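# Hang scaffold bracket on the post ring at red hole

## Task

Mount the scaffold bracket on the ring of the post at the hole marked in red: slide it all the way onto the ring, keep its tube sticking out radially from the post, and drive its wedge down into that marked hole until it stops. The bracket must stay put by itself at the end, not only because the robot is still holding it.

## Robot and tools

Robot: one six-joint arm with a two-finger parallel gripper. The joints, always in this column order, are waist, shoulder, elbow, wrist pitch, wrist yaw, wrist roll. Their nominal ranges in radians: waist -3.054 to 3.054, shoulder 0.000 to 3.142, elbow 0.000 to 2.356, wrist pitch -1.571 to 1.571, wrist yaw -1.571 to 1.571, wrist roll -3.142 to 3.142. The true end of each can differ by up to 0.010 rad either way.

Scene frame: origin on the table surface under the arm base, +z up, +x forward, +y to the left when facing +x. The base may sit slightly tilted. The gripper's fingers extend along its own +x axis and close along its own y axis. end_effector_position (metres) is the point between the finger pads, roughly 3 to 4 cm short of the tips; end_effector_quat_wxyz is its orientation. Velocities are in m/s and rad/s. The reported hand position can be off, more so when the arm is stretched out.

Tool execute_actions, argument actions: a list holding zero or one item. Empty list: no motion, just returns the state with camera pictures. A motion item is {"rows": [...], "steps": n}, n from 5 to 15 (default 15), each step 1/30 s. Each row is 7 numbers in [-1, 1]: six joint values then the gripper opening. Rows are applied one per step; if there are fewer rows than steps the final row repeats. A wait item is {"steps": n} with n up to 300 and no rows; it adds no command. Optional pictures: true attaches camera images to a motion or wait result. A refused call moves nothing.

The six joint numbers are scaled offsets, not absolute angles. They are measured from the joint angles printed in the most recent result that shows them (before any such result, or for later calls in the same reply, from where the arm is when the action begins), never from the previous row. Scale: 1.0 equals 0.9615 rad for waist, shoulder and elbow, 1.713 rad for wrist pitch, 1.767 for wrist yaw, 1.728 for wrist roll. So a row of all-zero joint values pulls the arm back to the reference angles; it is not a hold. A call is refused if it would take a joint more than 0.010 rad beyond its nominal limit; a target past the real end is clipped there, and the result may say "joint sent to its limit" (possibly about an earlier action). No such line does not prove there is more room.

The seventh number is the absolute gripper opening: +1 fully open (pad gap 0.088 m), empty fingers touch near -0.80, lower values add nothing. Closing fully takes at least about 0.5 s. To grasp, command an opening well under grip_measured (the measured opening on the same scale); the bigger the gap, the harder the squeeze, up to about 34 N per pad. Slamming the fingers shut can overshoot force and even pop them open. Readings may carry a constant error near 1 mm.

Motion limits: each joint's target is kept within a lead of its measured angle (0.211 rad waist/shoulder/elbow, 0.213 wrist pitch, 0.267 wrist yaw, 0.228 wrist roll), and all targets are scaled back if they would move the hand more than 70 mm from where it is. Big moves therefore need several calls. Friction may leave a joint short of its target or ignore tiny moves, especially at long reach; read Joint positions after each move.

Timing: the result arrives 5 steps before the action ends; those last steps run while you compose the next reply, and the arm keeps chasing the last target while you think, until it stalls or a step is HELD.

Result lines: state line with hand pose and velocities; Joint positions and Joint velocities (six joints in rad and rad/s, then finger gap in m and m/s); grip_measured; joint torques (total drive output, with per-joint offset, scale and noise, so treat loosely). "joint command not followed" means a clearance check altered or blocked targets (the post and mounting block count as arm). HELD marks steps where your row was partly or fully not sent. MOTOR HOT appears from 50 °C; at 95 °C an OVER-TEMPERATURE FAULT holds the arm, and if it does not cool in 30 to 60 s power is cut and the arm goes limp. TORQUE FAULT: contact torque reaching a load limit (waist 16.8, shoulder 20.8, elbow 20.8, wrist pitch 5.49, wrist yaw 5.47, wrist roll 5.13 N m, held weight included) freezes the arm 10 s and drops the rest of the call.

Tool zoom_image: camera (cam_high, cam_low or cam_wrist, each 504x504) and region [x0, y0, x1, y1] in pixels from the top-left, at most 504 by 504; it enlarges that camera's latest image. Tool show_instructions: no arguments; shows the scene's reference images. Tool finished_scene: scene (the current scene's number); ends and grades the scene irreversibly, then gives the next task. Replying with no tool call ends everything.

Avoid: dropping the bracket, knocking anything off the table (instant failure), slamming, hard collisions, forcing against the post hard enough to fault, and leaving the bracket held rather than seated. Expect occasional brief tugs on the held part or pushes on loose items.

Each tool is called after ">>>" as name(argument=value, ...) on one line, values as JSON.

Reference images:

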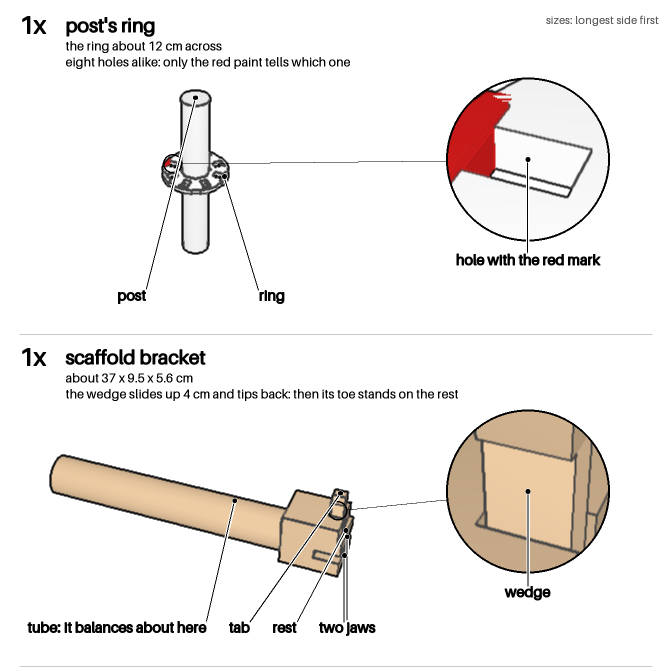

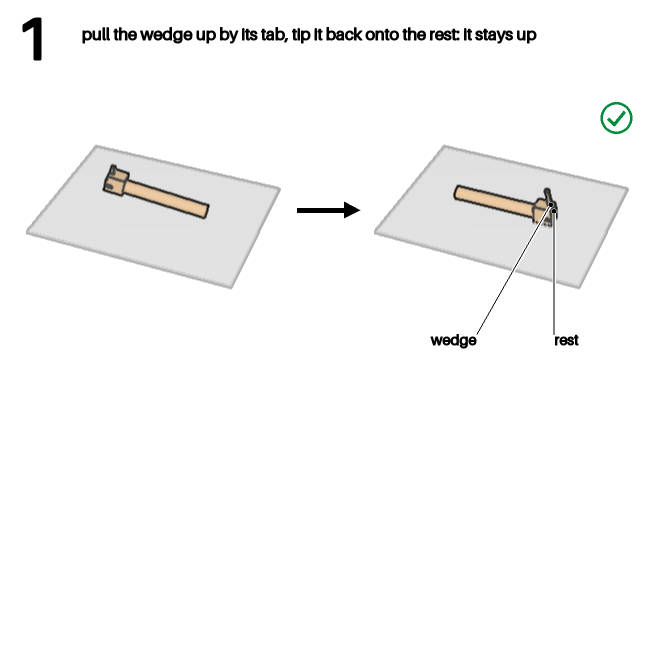

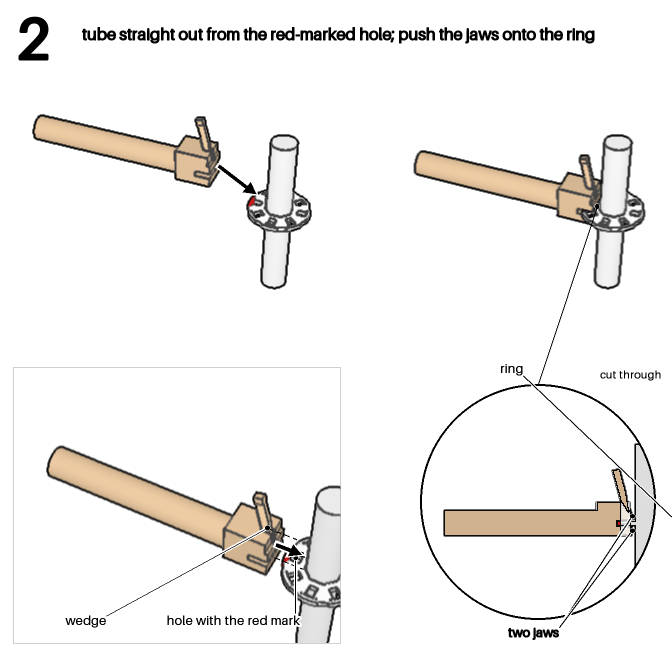

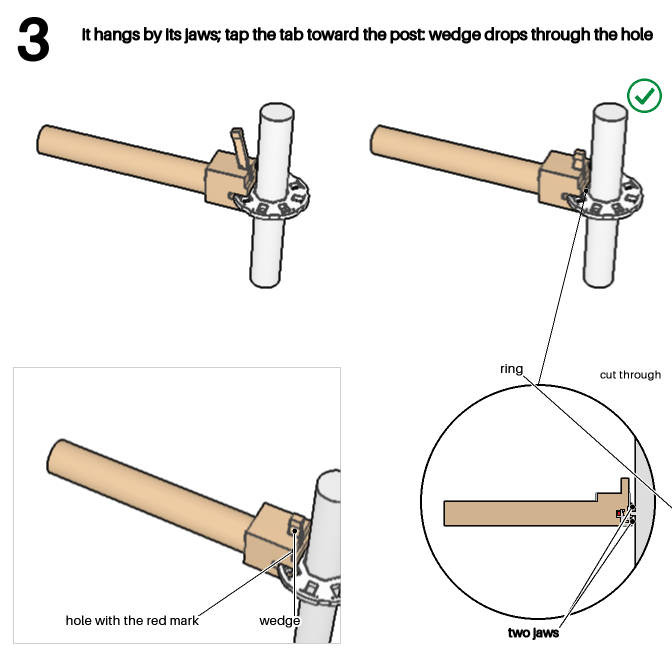

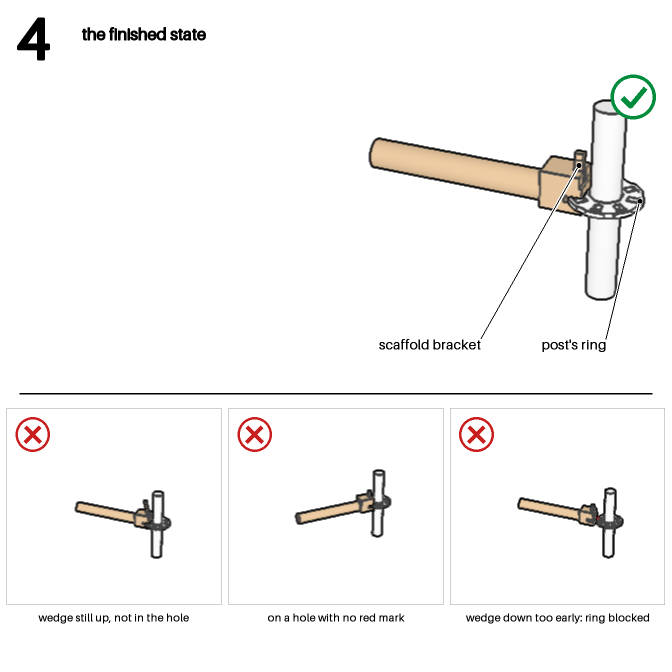

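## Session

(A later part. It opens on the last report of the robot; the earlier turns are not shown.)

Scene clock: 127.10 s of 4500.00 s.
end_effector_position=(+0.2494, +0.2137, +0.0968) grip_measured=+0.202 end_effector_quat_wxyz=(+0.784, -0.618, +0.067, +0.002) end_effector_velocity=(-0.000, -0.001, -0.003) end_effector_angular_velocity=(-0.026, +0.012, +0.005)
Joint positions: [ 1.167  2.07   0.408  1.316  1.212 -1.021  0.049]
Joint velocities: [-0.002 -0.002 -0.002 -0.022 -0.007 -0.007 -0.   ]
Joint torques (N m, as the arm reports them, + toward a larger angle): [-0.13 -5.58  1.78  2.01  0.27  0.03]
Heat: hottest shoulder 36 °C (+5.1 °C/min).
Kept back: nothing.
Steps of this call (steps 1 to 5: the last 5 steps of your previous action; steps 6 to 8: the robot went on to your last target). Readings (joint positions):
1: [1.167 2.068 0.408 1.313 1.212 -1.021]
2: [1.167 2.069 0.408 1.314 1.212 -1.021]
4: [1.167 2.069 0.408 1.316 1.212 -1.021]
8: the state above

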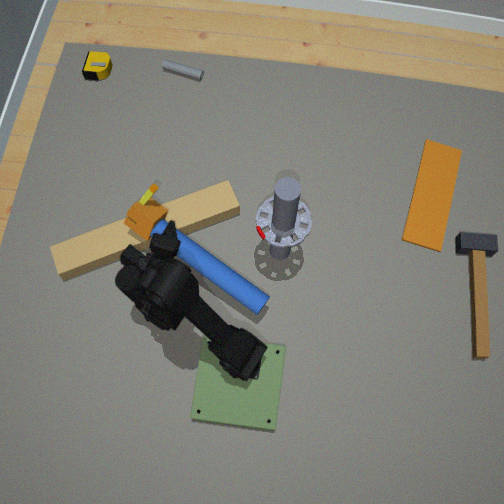

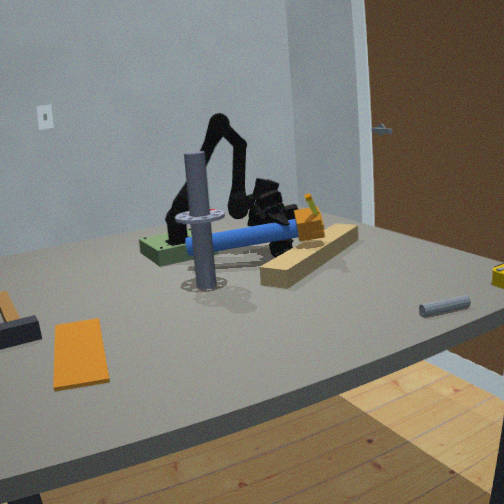

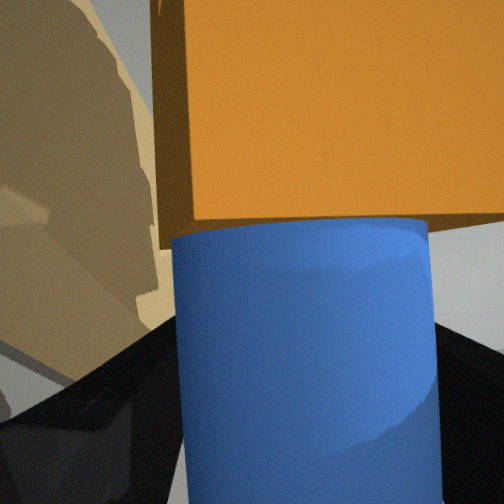

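>>> execute_actions(actions=[{"rows": [[0,0,0,0,0,0,0.0],[0,0,0,0,0,0,0.15],[0,0,0,0,0,0,0.25],[0,0,0,0,0,0,0.3],[0,0,0,0,0,0,0.35],[0,0,0,0,0,0,0.4],[0,0,0,0,0,0,0.45],[0,0,0,0,0,0,0.5],[0,0,0,0,0,0,0.55],[0,0,0,0,0,0,0.6]], "steps": 15}])

>>> execute_actions(actions=[{"steps": 15}], pictures=true)

>>> zoom_image(camera="cam_low", region=[180, 140, 400, 320])

Scene clock: 127.73 s of 4500.00 s.
end_effector_position=(+0.2494, +0.2137, +0.0967) grip_measured=+0.446 end_effector_quat_wxyz=(+0.783, -0.618, +0.067, +0.002) end_effector_velocity=(+0.000, -0.002, +0.003) end_effector_angular_velocity=(-0.012, -0.005, -0.007)
Joint positions: [ 1.167  2.07   0.408  1.317  1.212 -1.021  0.061]
Joint velocities: [-0.002 -0.007 -0.002  0.007  0.007 -0.022  0.083]
Joint torques (N m, as the arm reports them, + toward a larger angle): [-0.17 -6.54  1.63  1.72  0.19  0.06]
Heat: hottest shoulder 36 °C (+5.0 °C/min).
Steps of this call (steps 1 to 9: the robot went on to your last target; steps 10 to 19: the first 10 steps of this action). Readings (joint positions):
10: [1.167 2.070 0.408 1.317 1.212 -1.021]
11: [1.167 2.070 0.408 1.317 1.212 -1.021]
13: [1.167 2.070 0.408 1.317 1.212 -1.021]
17: [1.167 2.070 0.408 1.317 1.212 -1.021]
19: the state above

Scene clock: 128.23 s of 4500.00 s.
end_effector_position=(+0.2494, +0.2137, +0.0967) grip_measured=+0.599 end_effector_quat_wxyz=(+0.783, -0.618, +0.067, +0.002) end_effector_velocity=(+0.000, +0.000, +0.001) end_effector_angular_velocity=(+0.015, -0.001, +0.004)
Joint positions: [ 1.167  2.07   0.408  1.317  1.212 -1.021  0.068]
Joint velocities: [-0.002 -0.002 -0.002  0.007 -0.007  0.007  0.   ]
Joint torques (N m, as the arm reports them, + toward a larger angle): [-0.09 -6.59  1.57  1.73  0.2   0.06]
Heat: hottest shoulder 36 °C (+5.1 °C/min).
Kept back: nothing.
Steps of this call (steps 1 to 5: the last 5 steps of your previous action; steps 6 to 15: the robot went on to your last target). Readings (joint positions):
1: [1.167 2.070 0.408 1.317 1.212 -1.021]
2: [1.167 2.070 0.408 1.317 1.212 -1.021]
4: [1.167 2.070 0.408 1.317 1.212 -1.021]
8: [1.167 2.070 0.408 1.317 1.212 -1.021]
15: the state above
The arm was judged still, so your last target was given up. Only a new action makes it travel on or press farther. Fingers that are still opening or closing keep moving.

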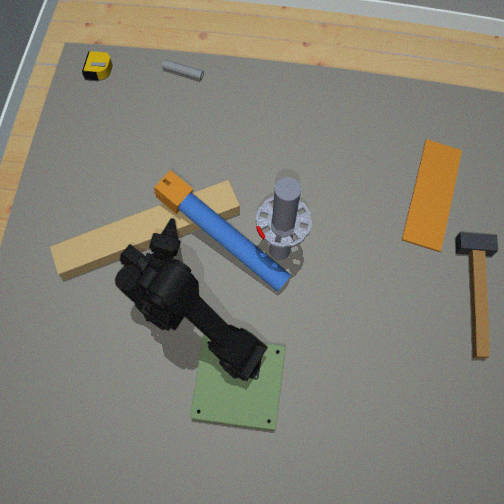

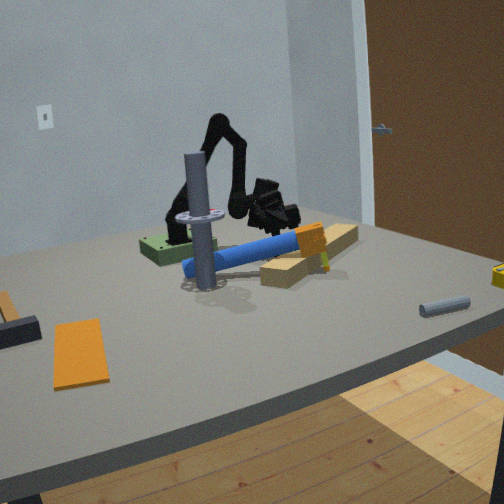

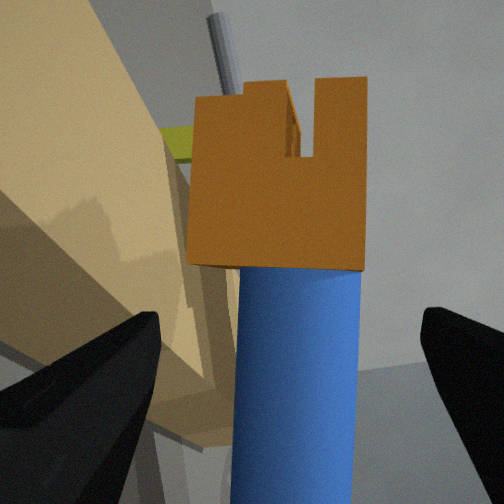

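Region (180, 140, 400, 320) of cam_low's 504x504 image, scaled by 2.291, with more detail than that image has; it fills the top 412 rows of this view, and the rest is white.

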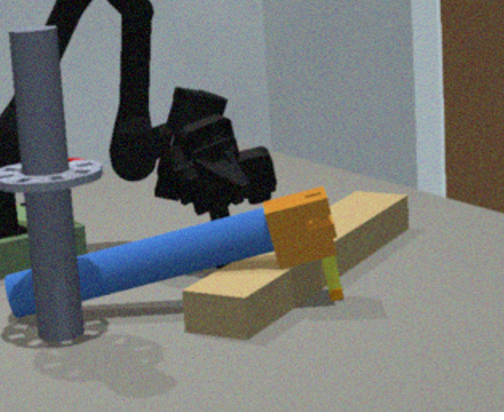

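>>> execute_actions(actions=[{"rows": [[0,-0.15,0.05,0,0,0,0.8],[0,-0.3,0.15,-0.05,-0.05,0,1],[-0.05,-0.4,0.3,-0.15,-0.15,0,1],[-0.1,-0.45,0.45,-0.3,-0.25,0.03,1],[-0.2,-0.45,0.6,-0.45,-0.35,0.06,1],[-0.3,-0.45,0.7,-0.6,-0.45,0.1,1]], "steps": 15}])

Scene clock: 135.87 s of 4500.00 s.
end_effector_position=(+0.3210, +0.2713, +0.2196) grip_measured=+0.993 end_effector_quat_wxyz=(+0.888, -0.456, -0.017, +0.055) end_effector_velocity=(+0.264, +0.078, +0.448) end_effector_angular_velocity=(+0.965, -0.273, +0.621)
Joint positions: [ 0.99   1.768  0.692  1.026  0.859 -0.913  0.088]
Joint velocities: [-0.774 -0.755  1.043 -1.136 -1.399  0.388  0.008]
Joint torques (N m, as the arm reports them, + toward a larger angle): [ 0.27 -8.38  5.17  1.76 -0.29  0.1 ]
Heat: hottest shoulder 35 °C (+2.0 °C/min).
Steps of this call (steps 1 to 90: nothing new was sent; then 4.30 s passed at rest; steps 91 to 100: the first 10 steps of this action). Readings (joint positions):
91: [1.167 2.053 0.412 1.308 1.212 -1.022]
92: [1.167 2.023 0.422 1.290 1.204 -1.022]
94: [1.153 1.950 0.484 1.226 1.115 -1.016]
98: [1.047 1.823 0.627 1.096 0.943 -0.941]
100: the state above

>>> execute_actions(actions=[{"rows": [[-0.643,0.017,0.817,-1.0,-0.486,0.106,1]], "steps": 15}])

>>> execute_actions(actions=[{"steps": 15}])

Scene clock: 136.37 s of 4500.00 s.
end_effector_position=(+0.4796, +0.2361, +0.3549) grip_measured=+1.000 end_effector_quat_wxyz=(+0.909, -0.365, -0.041, +0.197) end_effector_velocity=(+0.276, -0.461, +0.151) end_effector_angular_velocity=(-0.095, +0.576, -0.430)
Joint positions: [ 0.496  1.773  1.359  0.332  0.08  -0.743  0.088]
Joint velocities: [-1.219  0.007  1.106 -1.663 -0.799  0.11   0.   ]
Joint torques (N m, as the arm reports them, + toward a larger angle): [-0.46 -8.7   6.81  1.99 -0.24  0.11]
Heat: hottest shoulder 35 °C (+1.0 °C/min).
Steps of this call (steps 1 to 5: the last 5 steps of your previous action; steps 6 to 15: the first 10 steps of this action). Readings (joint positions):
6: [0.886 1.684 0.959 0.753 0.515 -0.842]
7: [0.851 1.694 1.014 0.713 0.449 -0.813]
9: [0.762 1.722 1.120 0.610 0.326 -0.779]
13: [0.577 1.768 1.288 0.422 0.129 -0.750]
15: the state above

Scene clock: 136.87 s of 4500.00 s.
end_effector_position=(+0.4440, +0.1639, +0.2412) grip_measured=+1.000 end_effector_quat_wxyz=(+0.822, -0.390, +0.299, +0.287) end_effector_velocity=(-0.251, -0.091, -0.262) end_effector_angular_velocity=(-0.595, +1.605, +0.029)
Joint positions: [ 0.372  1.776  1.472 -0.507  0.004 -0.732  0.088]
Joint velocities: [-0.002  0.002 -0.002 -1.707 -0.022 -0.022  0.   ]
Joint torques (N m, as the arm reports them, + toward a larger angle): [-0.07 -8.38  6.22  1.53 -0.26  0.08]
Heat: hottest shoulder 35 °C (+1.0 °C/min).
Kept back: nothing.
Steps of this call (steps 1 to 5: the last 5 steps of your previous action; steps 6 to 15: the robot went on to your last target). Readings (joint positions):
1: [0.458 1.773 1.393 0.277 0.059 -0.740]
2: [0.424 1.773 1.421 0.225 0.046 -0.737]
4: [0.380 1.772 1.458 0.119 0.030 -0.734]
8: [0.367 1.773 1.472 -0.111 0.010 -0.733]
15: the state above

>>> execute_actions(actions=[{"rows": [[0,0.01,0.006,-0.431,0,0,1]], "steps": 15}])

>>> execute_actions(actions=[{"steps": 10}], pictures=true)

Scene clock: 138.47 s of 4500.00 s.
end_effector_position=(+0.3230, +0.1192, +0.1807) grip_measured=+1.000 end_effector_quat_wxyz=(+0.639, -0.373, +0.570, +0.358) end_effector_velocity=(-0.119, -0.042, -0.014) end_effector_angular_velocity=(-0.182, +0.555, -0.007)
Joint positions: [ 0.372  1.782  1.48  -1.182  0.003 -0.732  0.088]
Joint velocities: [-0.002  0.002 -0.002 -0.579 -0.022  0.007  0.   ]
Joint torques (N m, as the arm reports them, + toward a larger angle): [-0.06 -7.63  4.62  0.65 -0.11  0.  ]
Heat: hottest shoulder 35 °C (+0.0 °C/min).
Steps of this call (steps 1 to 30: the robot went on to your last target; steps 31 to 38: nothing new was sent; steps 39 to 48: the first 10 steps of this action). Readings (joint positions):
39: [0.372 1.779 1.476 -0.715 0.003 -0.732]
40: [0.372 1.779 1.480 -0.780 0.003 -0.732]
42: [0.372 1.779 1.480 -0.897 0.003 -0.732]
46: [0.372 1.782 1.480 -1.120 0.003 -0.732]
48: the state above

Scene clock: 138.80 s of 4500.00 s.
end_effector_position=(+0.3112, +0.1148, +0.1798) grip_measured=+1.000 end_effector_quat_wxyz=(+0.619, -0.369, +0.591, +0.362) end_effector_velocity=(-0.009, -0.002, +0.001) end_effector_angular_velocity=(+0.009, +0.037, +0.001)
Joint positions: [ 0.372  1.782  1.48  -1.24   0.003 -0.732  0.088]
Joint velocities: [-0.007 -0.007 -0.002 -0.037 -0.022 -0.007  0.   ]
Joint torques (N m, as the arm reports them, + toward a larger angle): [-0.07 -7.64  4.47  0.35 -0.1  -0.04]
Heat: hottest shoulder 35 °C (+0.0 °C/min).
Kept back: nothing.
Steps of this call (steps 1 to 5: the last 5 steps of your previous action; steps 6 to 10: the robot went on to your last target). Readings (joint positions):
1: [0.372 1.782 1.480 -1.197 0.003 -0.732]
2: [0.372 1.782 1.480 -1.210 0.003 -0.732]
4: [0.372 1.782 1.480 -1.226 0.003 -0.732]
8: [0.372 1.782 1.480 -1.238 0.003 -0.732]
10: the state above

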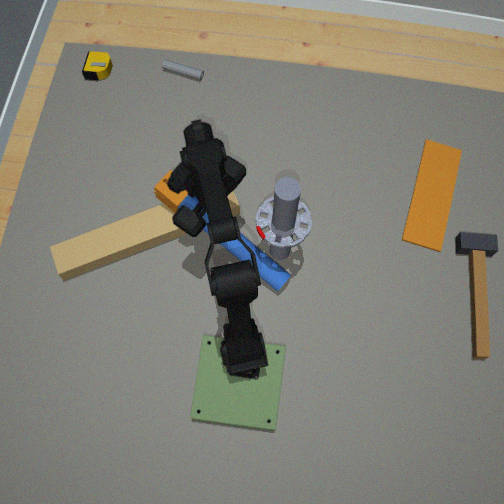

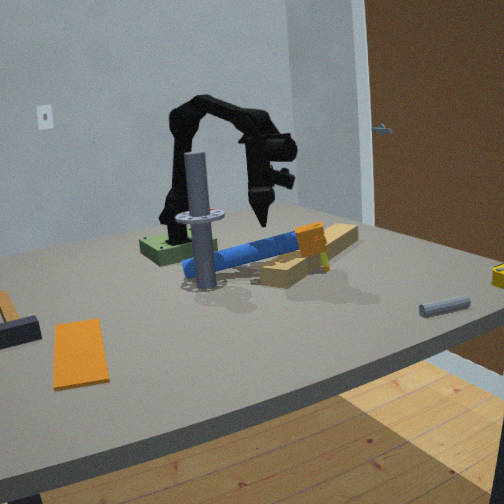

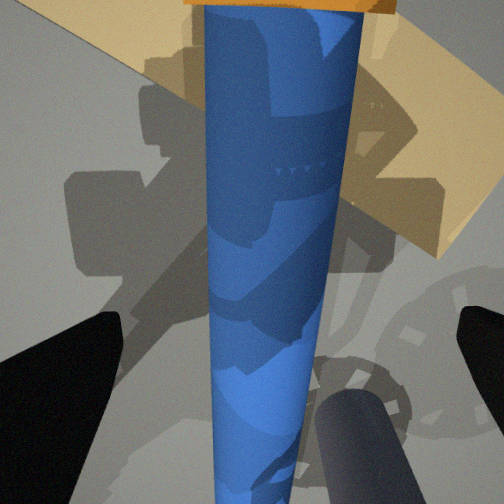

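>>> execute_actions(actions=[{"rows": [[0.04,0.1,0.042,0.03,0,0.02,1],[0.078,0.194,0.084,0.058,0,0.043,1]], "steps": 15}])

>>> execute_actions(actions=[{"steps": 8}], pictures=true)

Scene clock: 139.47 s of 4500.00 s.
end_effector_position=(+0.3364, +0.1541, +0.1379) grip_measured=+1.000 end_effector_quat_wxyz=(+0.611, -0.370, +0.596, +0.365) end_effector_velocity=(+0.009, +0.004, -0.001) end_effector_angular_velocity=(+0.023, -0.030, -0.039)
Joint positions: [ 0.448  1.963  1.548 -1.147  0.004 -0.663  0.088]
Joint velocities: [-0.002  0.007  0.007  0.037 -0.007  0.037  0.   ]
Joint torques (N m, as the arm reports them, + toward a larger angle): [-0.29 -9.19  5.53  0.71 -0.15  0.06]
Heat: hottest shoulder 35 °C (+0.0 °C/min).
Steps of this call (steps 1 to 10: the robot went on to your last target; steps 11 to 20: the first 10 steps of this action). Readings (joint positions):
11: [0.374 1.792 1.484 -1.242 0.003 -0.726]
12: [0.382 1.817 1.500 -1.228 0.004 -0.710]
14: [0.412 1.880 1.538 -1.163 0.004 -0.685]
18: [0.446 1.957 1.548 -1.153 0.004 -0.667]
20: the state above

Scene clock: 139.73 s of 4500.00 s.
end_effector_position=(+0.3387, +0.1552, +0.1393) grip_measured=+1.000 end_effector_quat_wxyz=(+0.615, -0.370, +0.593, +0.364) end_effector_velocity=(-0.006, -0.000, -0.002) end_effector_angular_velocity=(-0.004, +0.028, -0.005)
Joint positions: [ 0.448  1.963  1.554 -1.143  0.004 -0.66   0.088]
Joint velocities: [ 0.002  0.002 -0.002 -0.022 -0.007  0.007  0.   ]
Joint torques (N m, as the arm reports them, + toward a larger angle): [-0.1  -8.82  5.26  0.73 -0.15  0.03]
Heat: hottest shoulder 35 °C (+0.0 °C/min).
Kept back: nothing.
Steps of this call (steps 1 to 5: the last 5 steps of your previous action; steps 6 to 8: the robot went on to your last target). Readings (joint positions):
1: [0.448 1.963 1.549 -1.147 0.004 -0.662]
2: [0.448 1.963 1.552 -1.146 0.004 -0.662]
4: [0.448 1.963 1.554 -1.143 0.004 -0.661]
8: the state above

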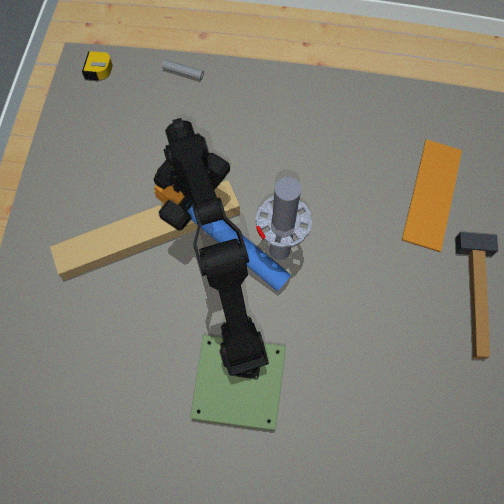

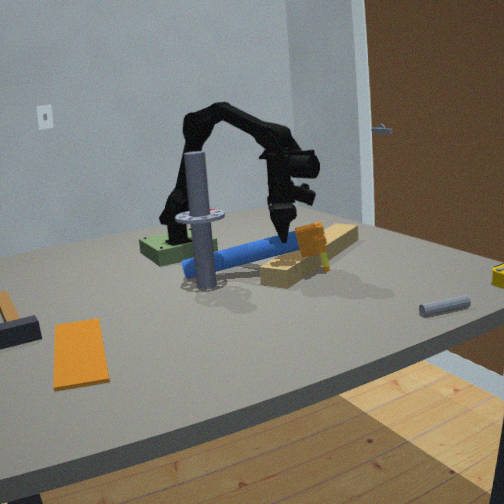

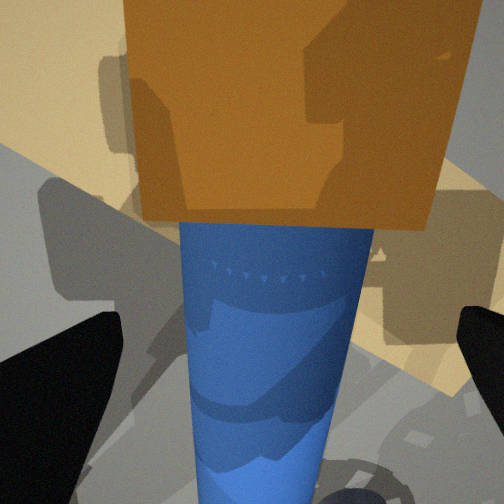

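>>> execute_actions(actions=[{"rows": [[0.006,0.011,-0.036,0.026,0,0,1],[0.012,0.022,-0.073,0.053,0,0.006,1]], "steps": 15}])

>>> execute_actions(actions=[{"steps": 8}], pictures=true)

>>> zoom_image(camera="cam_low", region=[220, 170, 380, 300])

Scene clock: 140.50 s of 4500.00 s.
end_effector_position=(+0.3388, +0.1588, +0.1198) grip_measured=+1.000 end_effector_quat_wxyz=(+0.619, -0.371, +0.590, +0.364) end_effector_velocity=(-0.000, +0.000, -0.005) end_effector_angular_velocity=(+0.008, +0.001, -0.009)
Joint positions: [ 0.457  1.976  1.493 -1.059  0.004 -0.653  0.088]
Joint velocities: [-0.002  0.002 -0.017  0.022 -0.007  0.007  0.   ]
Joint torques (N m, as the arm reports them, + toward a larger angle): [ 0.18 -8.53  3.91  0.85 -0.12  0.06]
Heat: hottest shoulder 35 °C (+0.0 °C/min).
Steps of this call (steps 1 to 13: the robot went on to your last target; steps 14 to 23: the first 10 steps of this action). Readings (joint positions):
14: [0.448 1.963 1.551 -1.136 0.004 -0.660]
15: [0.448 1.963 1.542 -1.114 0.004 -0.658]
17: [0.451 1.965 1.522 -1.082 0.004 -0.655]
21: [0.456 1.975 1.496 -1.064 0.004 -0.653]
23: the state above

Scene clock: 140.77 s of 4500.00 s.
end_effector_position=(+0.3395, +0.1591, +0.1198) grip_measured=+1.000 end_effector_quat_wxyz=(+0.620, -0.370, +0.588, +0.364) end_effector_velocity=(-0.000, +0.000, -0.001) end_effector_angular_velocity=(+0.007, +0.001, +0.005)
Joint positions: [ 0.457  1.976  1.492 -1.055  0.004 -0.652  0.088]
Joint velocities: [-0.002 -0.002 -0.007  0.007 -0.007 -0.007  0.   ]
Joint torques (N m, as the arm reports them, + toward a larger angle): [ 0.24 -8.52  3.82  0.75 -0.13  0.06]
Heat: hottest shoulder 35 °C (+0.0 °C/min).
Kept back: nothing.
Steps of this call (steps 1 to 5: the last 5 steps of your previous action; steps 6 to 8: the robot went on to your last target). Readings (joint positions):
1: [0.457 1.976 1.493 -1.058 0.004 -0.652]
2: [0.457 1.976 1.493 -1.057 0.004 -0.652]
4: [0.457 1.976 1.492 -1.056 0.004 -0.652]
8: the state above

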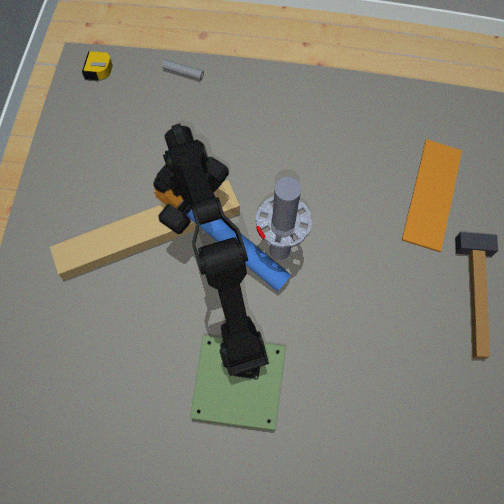

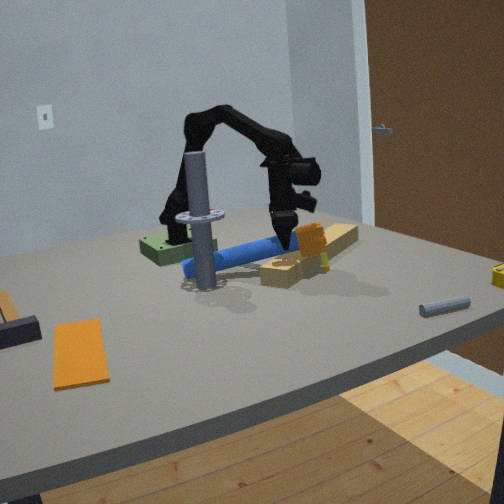

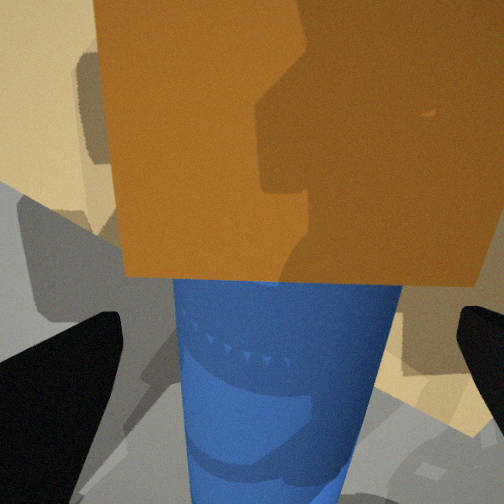

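Region (220, 170, 380, 300) of cam_low's 504x504 image, scaled by 3.150, with more detail than that image has; it fills the top 410 rows of this view, and the rest is white.

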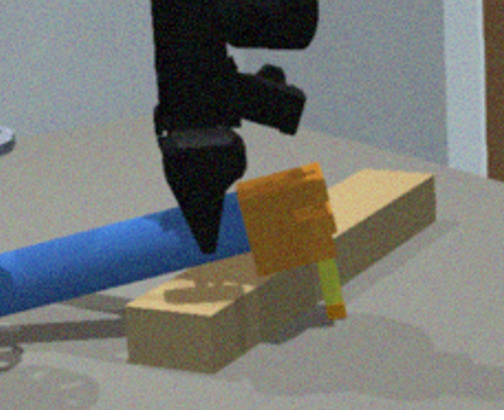

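>>> execute_actions(actions=[{"rows": [[-0.03,-0.04,-0.05,0.01,0,-0.016,1],[-0.06,-0.08,-0.10,0.02,0,-0.032,1],[-0.083,-0.09,-0.14,0.04,0,-0.046,1],[-0.083,-0.081,-0.181,0.056,0,-0.046,1]], "steps": 15}])

>>> execute_actions(actions=[{"steps": 8}], pictures=true)

>>> zoom_image(camera="cam_low", region=[220, 170, 380, 300])

Scene clock: 141.53 s of 4500.00 s.
end_effector_position=(+0.3282, +0.1225, +0.1027) grip_measured=+1.000 end_effector_quat_wxyz=(+0.618, -0.368, +0.594, +0.361) end_effector_velocity=(-0.024, -0.009, -0.030) end_effector_angular_velocity=(-0.034, +0.063, +0.053)
Joint positions: [ 0.376  1.911  1.333 -0.97   0.004 -0.725  0.088]
Joint velocities: [ 0.002 -0.002 -0.125  0.051  0.007 -0.051  0.   ]
Joint torques (N m, as the arm reports them, + toward a larger angle): [  0.18 -10.29   4.11   0.92  -0.11  -0.08]
Heat: hottest shoulder 35 °C (+0.0 °C/min).
Steps of this call (steps 1 to 13: the robot went on to your last target; steps 14 to 23: the first 10 steps of this action). Readings (joint positions):
14: [0.456 1.973 1.487 -1.049 0.004 -0.656]
15: [0.451 1.963 1.471 -1.037 0.004 -0.668]
17: [0.424 1.932 1.415 -1.014 0.004 -0.697]
21: [0.379 1.911 1.346 -0.976 0.004 -0.721]
23: the state above

Scene clock: 141.80 s of 4500.00 s.
end_effector_position=(+0.3287, +0.1227, +0.1028) grip_measured=+1.000 end_effector_quat_wxyz=(+0.620, -0.370, +0.590, +0.362) end_effector_velocity=(-0.001, +0.000, -0.001) end_effector_angular_velocity=(+0.007, +0.000, +0.020)
Joint positions: [ 0.376  1.908  1.328 -0.962  0.004 -0.729  0.088]
Joint velocities: [-0.002 -0.002 -0.007  0.007 -0.007 -0.022  0.   ]
Joint torques (N m, as the arm reports them, + toward a larger angle): [ 0.11 -9.85  3.6   0.77 -0.12 -0.09]
Heat: hottest shoulder 35 °C (+0.0 °C/min).
Kept back: nothing.
Steps of this call (steps 1 to 5: the last 5 steps of your previous action; steps 6 to 8: the robot went on to your last target). Readings (joint positions):
1: [0.376 1.911 1.330 -0.969 0.004 -0.726]
2: [0.376 1.911 1.330 -0.966 0.004 -0.727]
4: [0.376 1.910 1.329 -0.964 0.004 -0.728]
8: the state above

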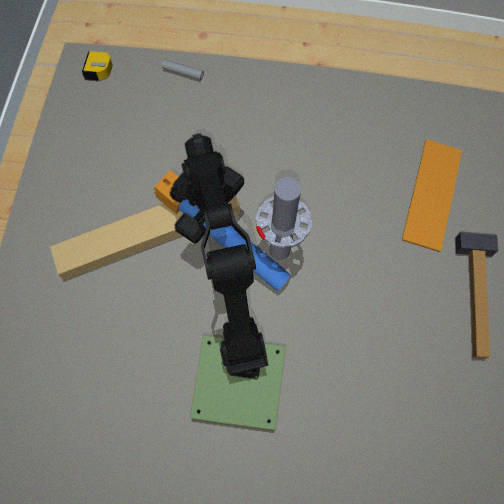

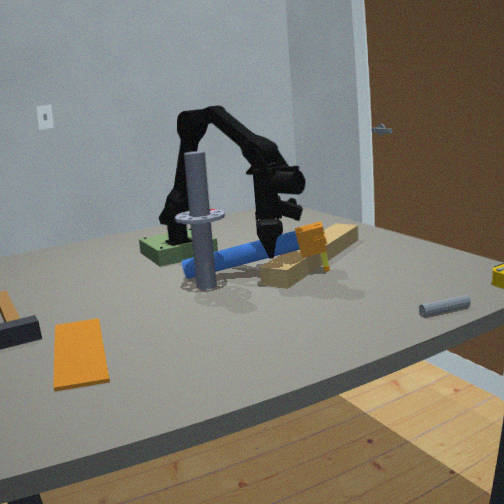

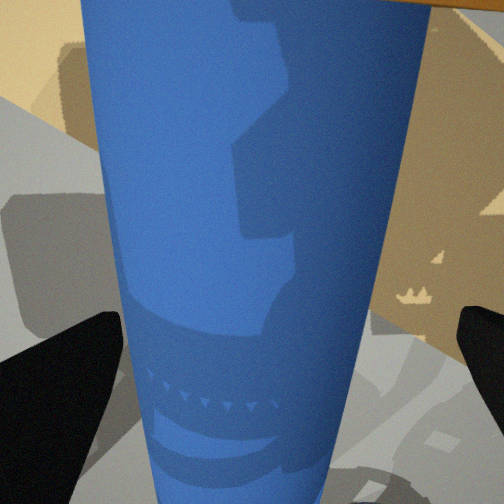

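Region (220, 170, 380, 300) of cam_low's 504x504 image, scaled by 3.150, with more detail than that image has; it fills the top 410 rows of this view, and the rest is white.

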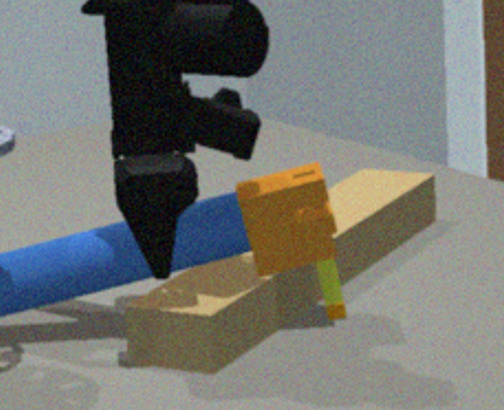

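>>> execute_actions(actions=[{"rows": [[0.03,0.02,0.005,0.01,0,0.016,1],[0.058,0.043,0.007,0.02,0,0.032,1]], "steps": 15}])

>>> execute_actions(actions=[{"steps": 8}], pictures=true)

Scene clock: 142.57 s of 4500.00 s.
end_effector_position=(+0.3263, +0.1428, +0.0933) grip_measured=+1.000 end_effector_quat_wxyz=(+0.619, -0.371, +0.589, +0.364) end_effector_velocity=(-0.003, +0.001, +0.000) end_effector_angular_velocity=(+0.019, +0.016, -0.038)
Joint positions: [ 0.431  1.938  1.33  -0.932  0.004 -0.679  0.088]
Joint velocities: [-0.002 -0.002 -0.002 -0.007 -0.022  0.037  0.   ]
Joint torques (N m, as the arm reports them, + toward a larger angle): [-0.1  -7.81  4.86  0.79 -0.13  0.03]
Heat: hottest shoulder 36 °C (+1.0 °C/min).
Steps of this call (steps 1 to 13: the robot went on to your last target; steps 14 to 23: the first 10 steps of this action). Readings (joint positions):
14: [0.377 1.908 1.328 -0.960 0.004 -0.725]
15: [0.383 1.910 1.328 -0.954 0.004 -0.713]
17: [0.405 1.919 1.329 -0.939 0.004 -0.695]
21: [0.431 1.936 1.330 -0.934 0.004 -0.681]
23: the state above

Scene clock: 142.83 s of 4500.00 s.
end_effector_position=(+0.3265, +0.1429, +0.0933) grip_measured=+1.000 end_effector_quat_wxyz=(+0.620, -0.370, +0.589, +0.363) end_effector_velocity=(-0.005, +0.002, -0.001) end_effector_angular_velocity=(+0.015, +0.020, -0.004)
Joint positions: [ 0.431  1.938  1.33  -0.931  0.004 -0.676  0.088]
Joint velocities: [ 0.002 -0.002 -0.007 -0.007 -0.022  0.007  0.   ]
Joint torques (N m, as the arm reports them, + toward a larger angle): [-0.03 -7.64  4.89  0.81 -0.12  0.06]
Heat: hottest shoulder 36 °C (+1.0 °C/min).
Kept back: nothing.
Steps of this call (steps 1 to 5: the last 5 steps of your previous action; steps 6 to 8: the robot went on to your last target). Readings (joint positions):
1: [0.431 1.938 1.330 -0.932 0.004 -0.678]
2: [0.431 1.938 1.330 -0.931 0.004 -0.677]
4: [0.431 1.938 1.330 -0.931 0.004 -0.677]
8: the state above

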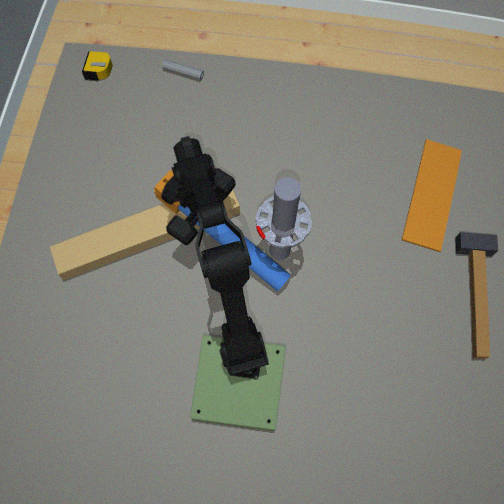

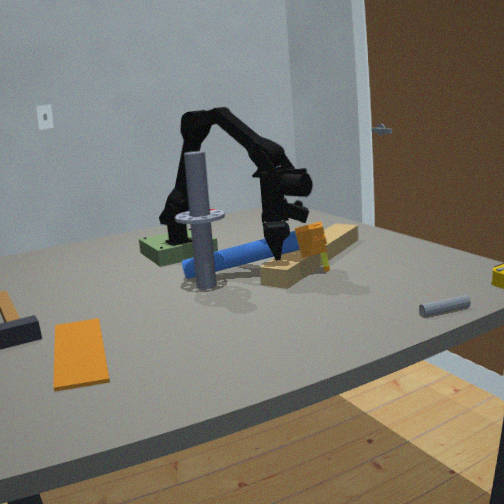

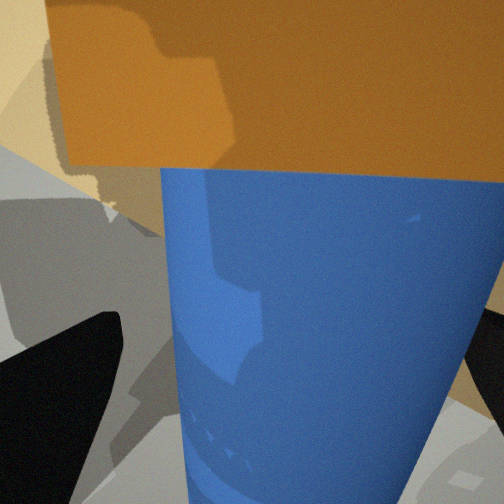

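>>> execute_actions(actions=[{"rows": [[-0.008,0,0,0,0,0,0.6],[-0.008,0,0,0,0,0,0.3],[-0.008,0,0,0,0,0,0.0],[-0.008,0,0,0,0,0,-0.2],[-0.008,0,0,0,0,0,-0.45]], "steps": 15}])

>>> execute_actions(actions=[{"steps": 12}], pictures=true)

Scene clock: 143.50 s of 4500.00 s.
end_effector_position=(+0.3269, +0.1417, +0.0933) grip_measured=+0.207 end_effector_quat_wxyz=(+0.620, -0.369, +0.590, +0.362) end_effector_velocity=(-0.002, -0.001, +0.000) end_effector_angular_velocity=(+0.005, +0.010, -0.024)
Joint positions: [ 0.427  1.938  1.33  -0.932  0.003 -0.677  0.049]
Joint velocities: [-0.002 -0.002 -0.002 -0.007 -0.007  0.022 -0.   ]
Joint torques (N m, as the arm reports them, + toward a larger angle): [-0.38 -8.88  4.34  0.65 -0.04  0.  ]
Heat: hottest shoulder 36 °C (+1.0 °C/min).
Steps of this call (steps 1 to 10: the robot went on to your last target; steps 11 to 20: the first 10 steps of this action). Readings (joint positions):
11: [0.431 1.938 1.330 -0.931 0.004 -0.676]
12: [0.431 1.938 1.330 -0.931 0.004 -0.676]
14: [0.429 1.938 1.330 -0.931 0.004 -0.676]
18: [0.427 1.938 1.330 -0.932 0.003 -0.677]
20: the state above

Scene clock: 143.90 s of 4500.00 s.
end_effector_position=(+0.3269, +0.1417, +0.0933) grip_measured=+0.207 end_effector_quat_wxyz=(+0.620, -0.369, +0.590, +0.362) end_effector_velocity=(-0.001, -0.003, -0.001) end_effector_angular_velocity=(-0.012, +0.008, +0.005)
Joint positions: [ 0.427  1.938  1.33  -0.932  0.003 -0.677  0.049]
Joint velocities: [-0.002  0.002 -0.002 -0.007  0.007 -0.007  0.   ]
Joint torques (N m, as the arm reports them, + toward a larger angle): [-0.37 -8.98  4.41  0.65 -0.07  0.02]
Heat: hottest shoulder 36 °C (+1.0 °C/min).
Kept back: nothing.
Steps of this call (steps 1 to 5: the last 5 steps of your previous action; steps 6 to 12: the robot went on to your last target). Readings (joint positions):
1: [0.427 1.938 1.330 -0.932 0.003 -0.677]
2: [0.427 1.938 1.330 -0.932 0.003 -0.677]
4: [0.427 1.938 1.330 -0.932 0.003 -0.677]
8: [0.427 1.938 1.330 -0.932 0.003 -0.677]
12: the state above

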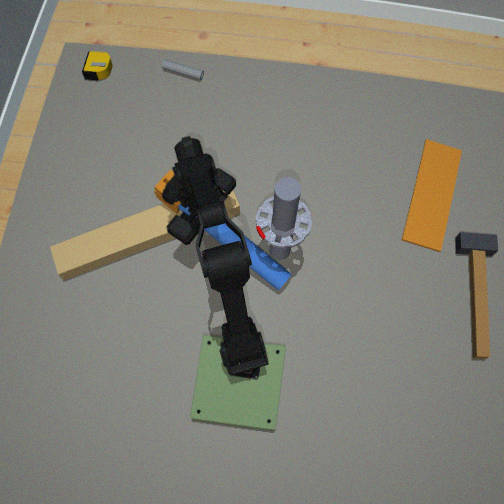

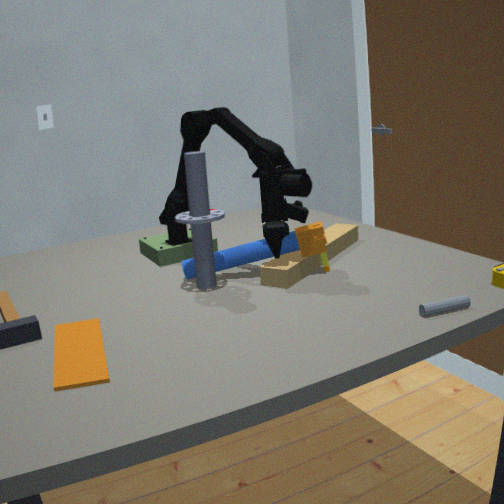

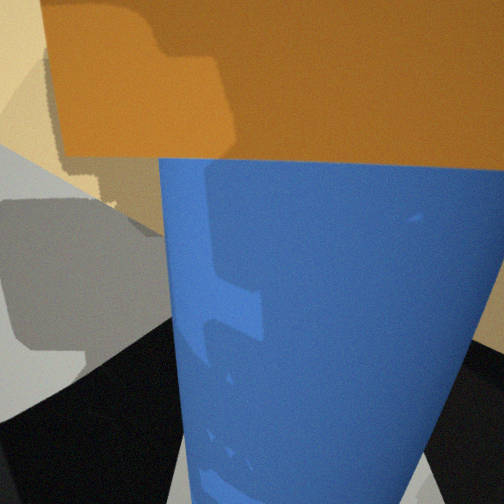

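>>> execute_actions(actions=[{"rows": [[0,-0.03,0.03,-0.04,0,0,-0.45],[0,-0.06,0.08,-0.09,0,0,-0.45],[0,-0.09,0.14,-0.14,0,0,-0.45],[0,-0.12,0.2,-0.19,0,0,-0.45],[0,-0.151,0.267,-0.253,0,0,-0.45]], "steps": 15}])

>>> execute_actions(actions=[{"steps": 8}], pictures=true)

Scene clock: 151.53 s of 4500.00 s.
end_effector_position=(+0.3065, +0.1326, +0.1900) grip_measured=+0.205 end_effector_quat_wxyz=(+0.611, -0.366, +0.600, +0.363) end_effector_velocity=(-0.033, -0.016, +0.249) end_effector_angular_velocity=(+0.140, -0.341, +0.020)
Joint positions: [ 0.426  1.811  1.557 -1.313  0.003 -0.674  0.049]
Joint velocities: [-0.002 -0.457  0.418 -0.505  0.007 -0.022 -0.   ]
Joint torques (N m, as the arm reports them, + toward a larger angle): [ 0.04 -6.63  4.25  0.32 -0.11 -0.07]
Heat: hottest shoulder 36 °C (+0.0 °C/min).
Steps of this call (steps 1 to 15: the robot went on to your last target; steps 16 to 219: nothing new was sent; steps 220 to 229: the first 10 steps of this action). Readings (joint positions):
220: [0.427 1.937 1.332 -0.936 0.003 -0.676]
221: [0.427 1.935 1.344 -0.965 0.003 -0.676]
223: [0.427 1.921 1.390 -1.085 0.002 -0.675]
227: [0.426 1.850 1.518 -1.262 0.003 -0.674]
229: the state above

Scene clock: 151.80 s of 4500.00 s.
end_effector_position=(+0.3008, +0.1302, +0.1992) grip_measured=+0.205 end_effector_quat_wxyz=(+0.607, -0.366, +0.604, +0.364) end_effector_velocity=(-0.002, -0.001, +0.000) end_effector_angular_velocity=(+0.004, +0.010, +0.020)
Joint positions: [ 0.426  1.798  1.577 -1.359  0.002 -0.675  0.049]
Joint velocities: [-0.002 -0.002 -0.002 -0.007 -0.007 -0.022 -0.   ]
Joint torques (N m, as the arm reports them, + toward a larger angle): [ 0.06 -8.84  5.39  0.26 -0.1  -0.08]
Heat: hottest shoulder 36 °C (+0.0 °C/min).
Kept back: nothing.
Steps of this call (steps 1 to 5: the last 5 steps of your previous action; steps 6 to 8: the robot went on to your last target). Readings (joint positions):
1: [0.426 1.800 1.568 -1.326 0.003 -0.675]
2: [0.426 1.794 1.574 -1.335 0.003 -0.675]
4: [0.426 1.793 1.577 -1.348 0.002 -0.674]
8: the state above

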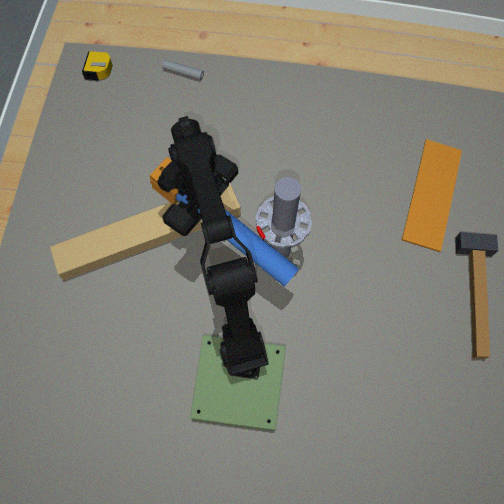

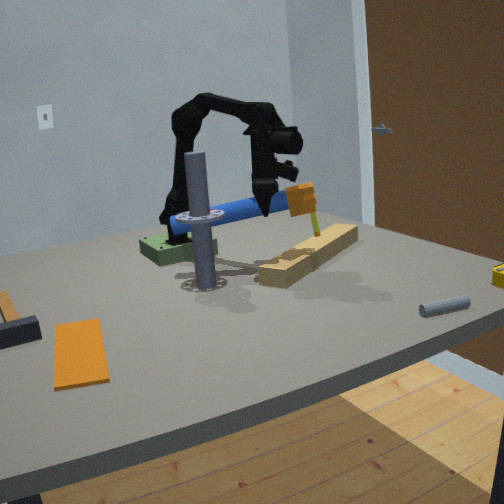

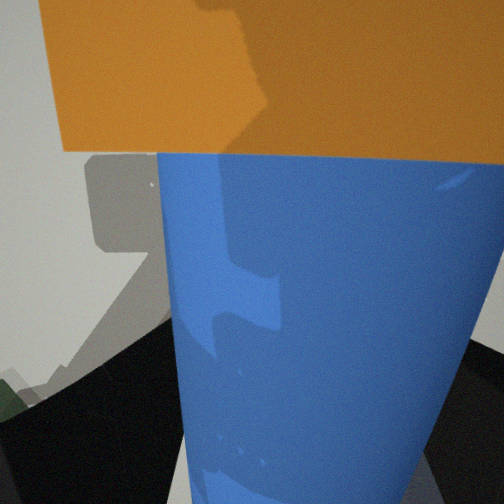

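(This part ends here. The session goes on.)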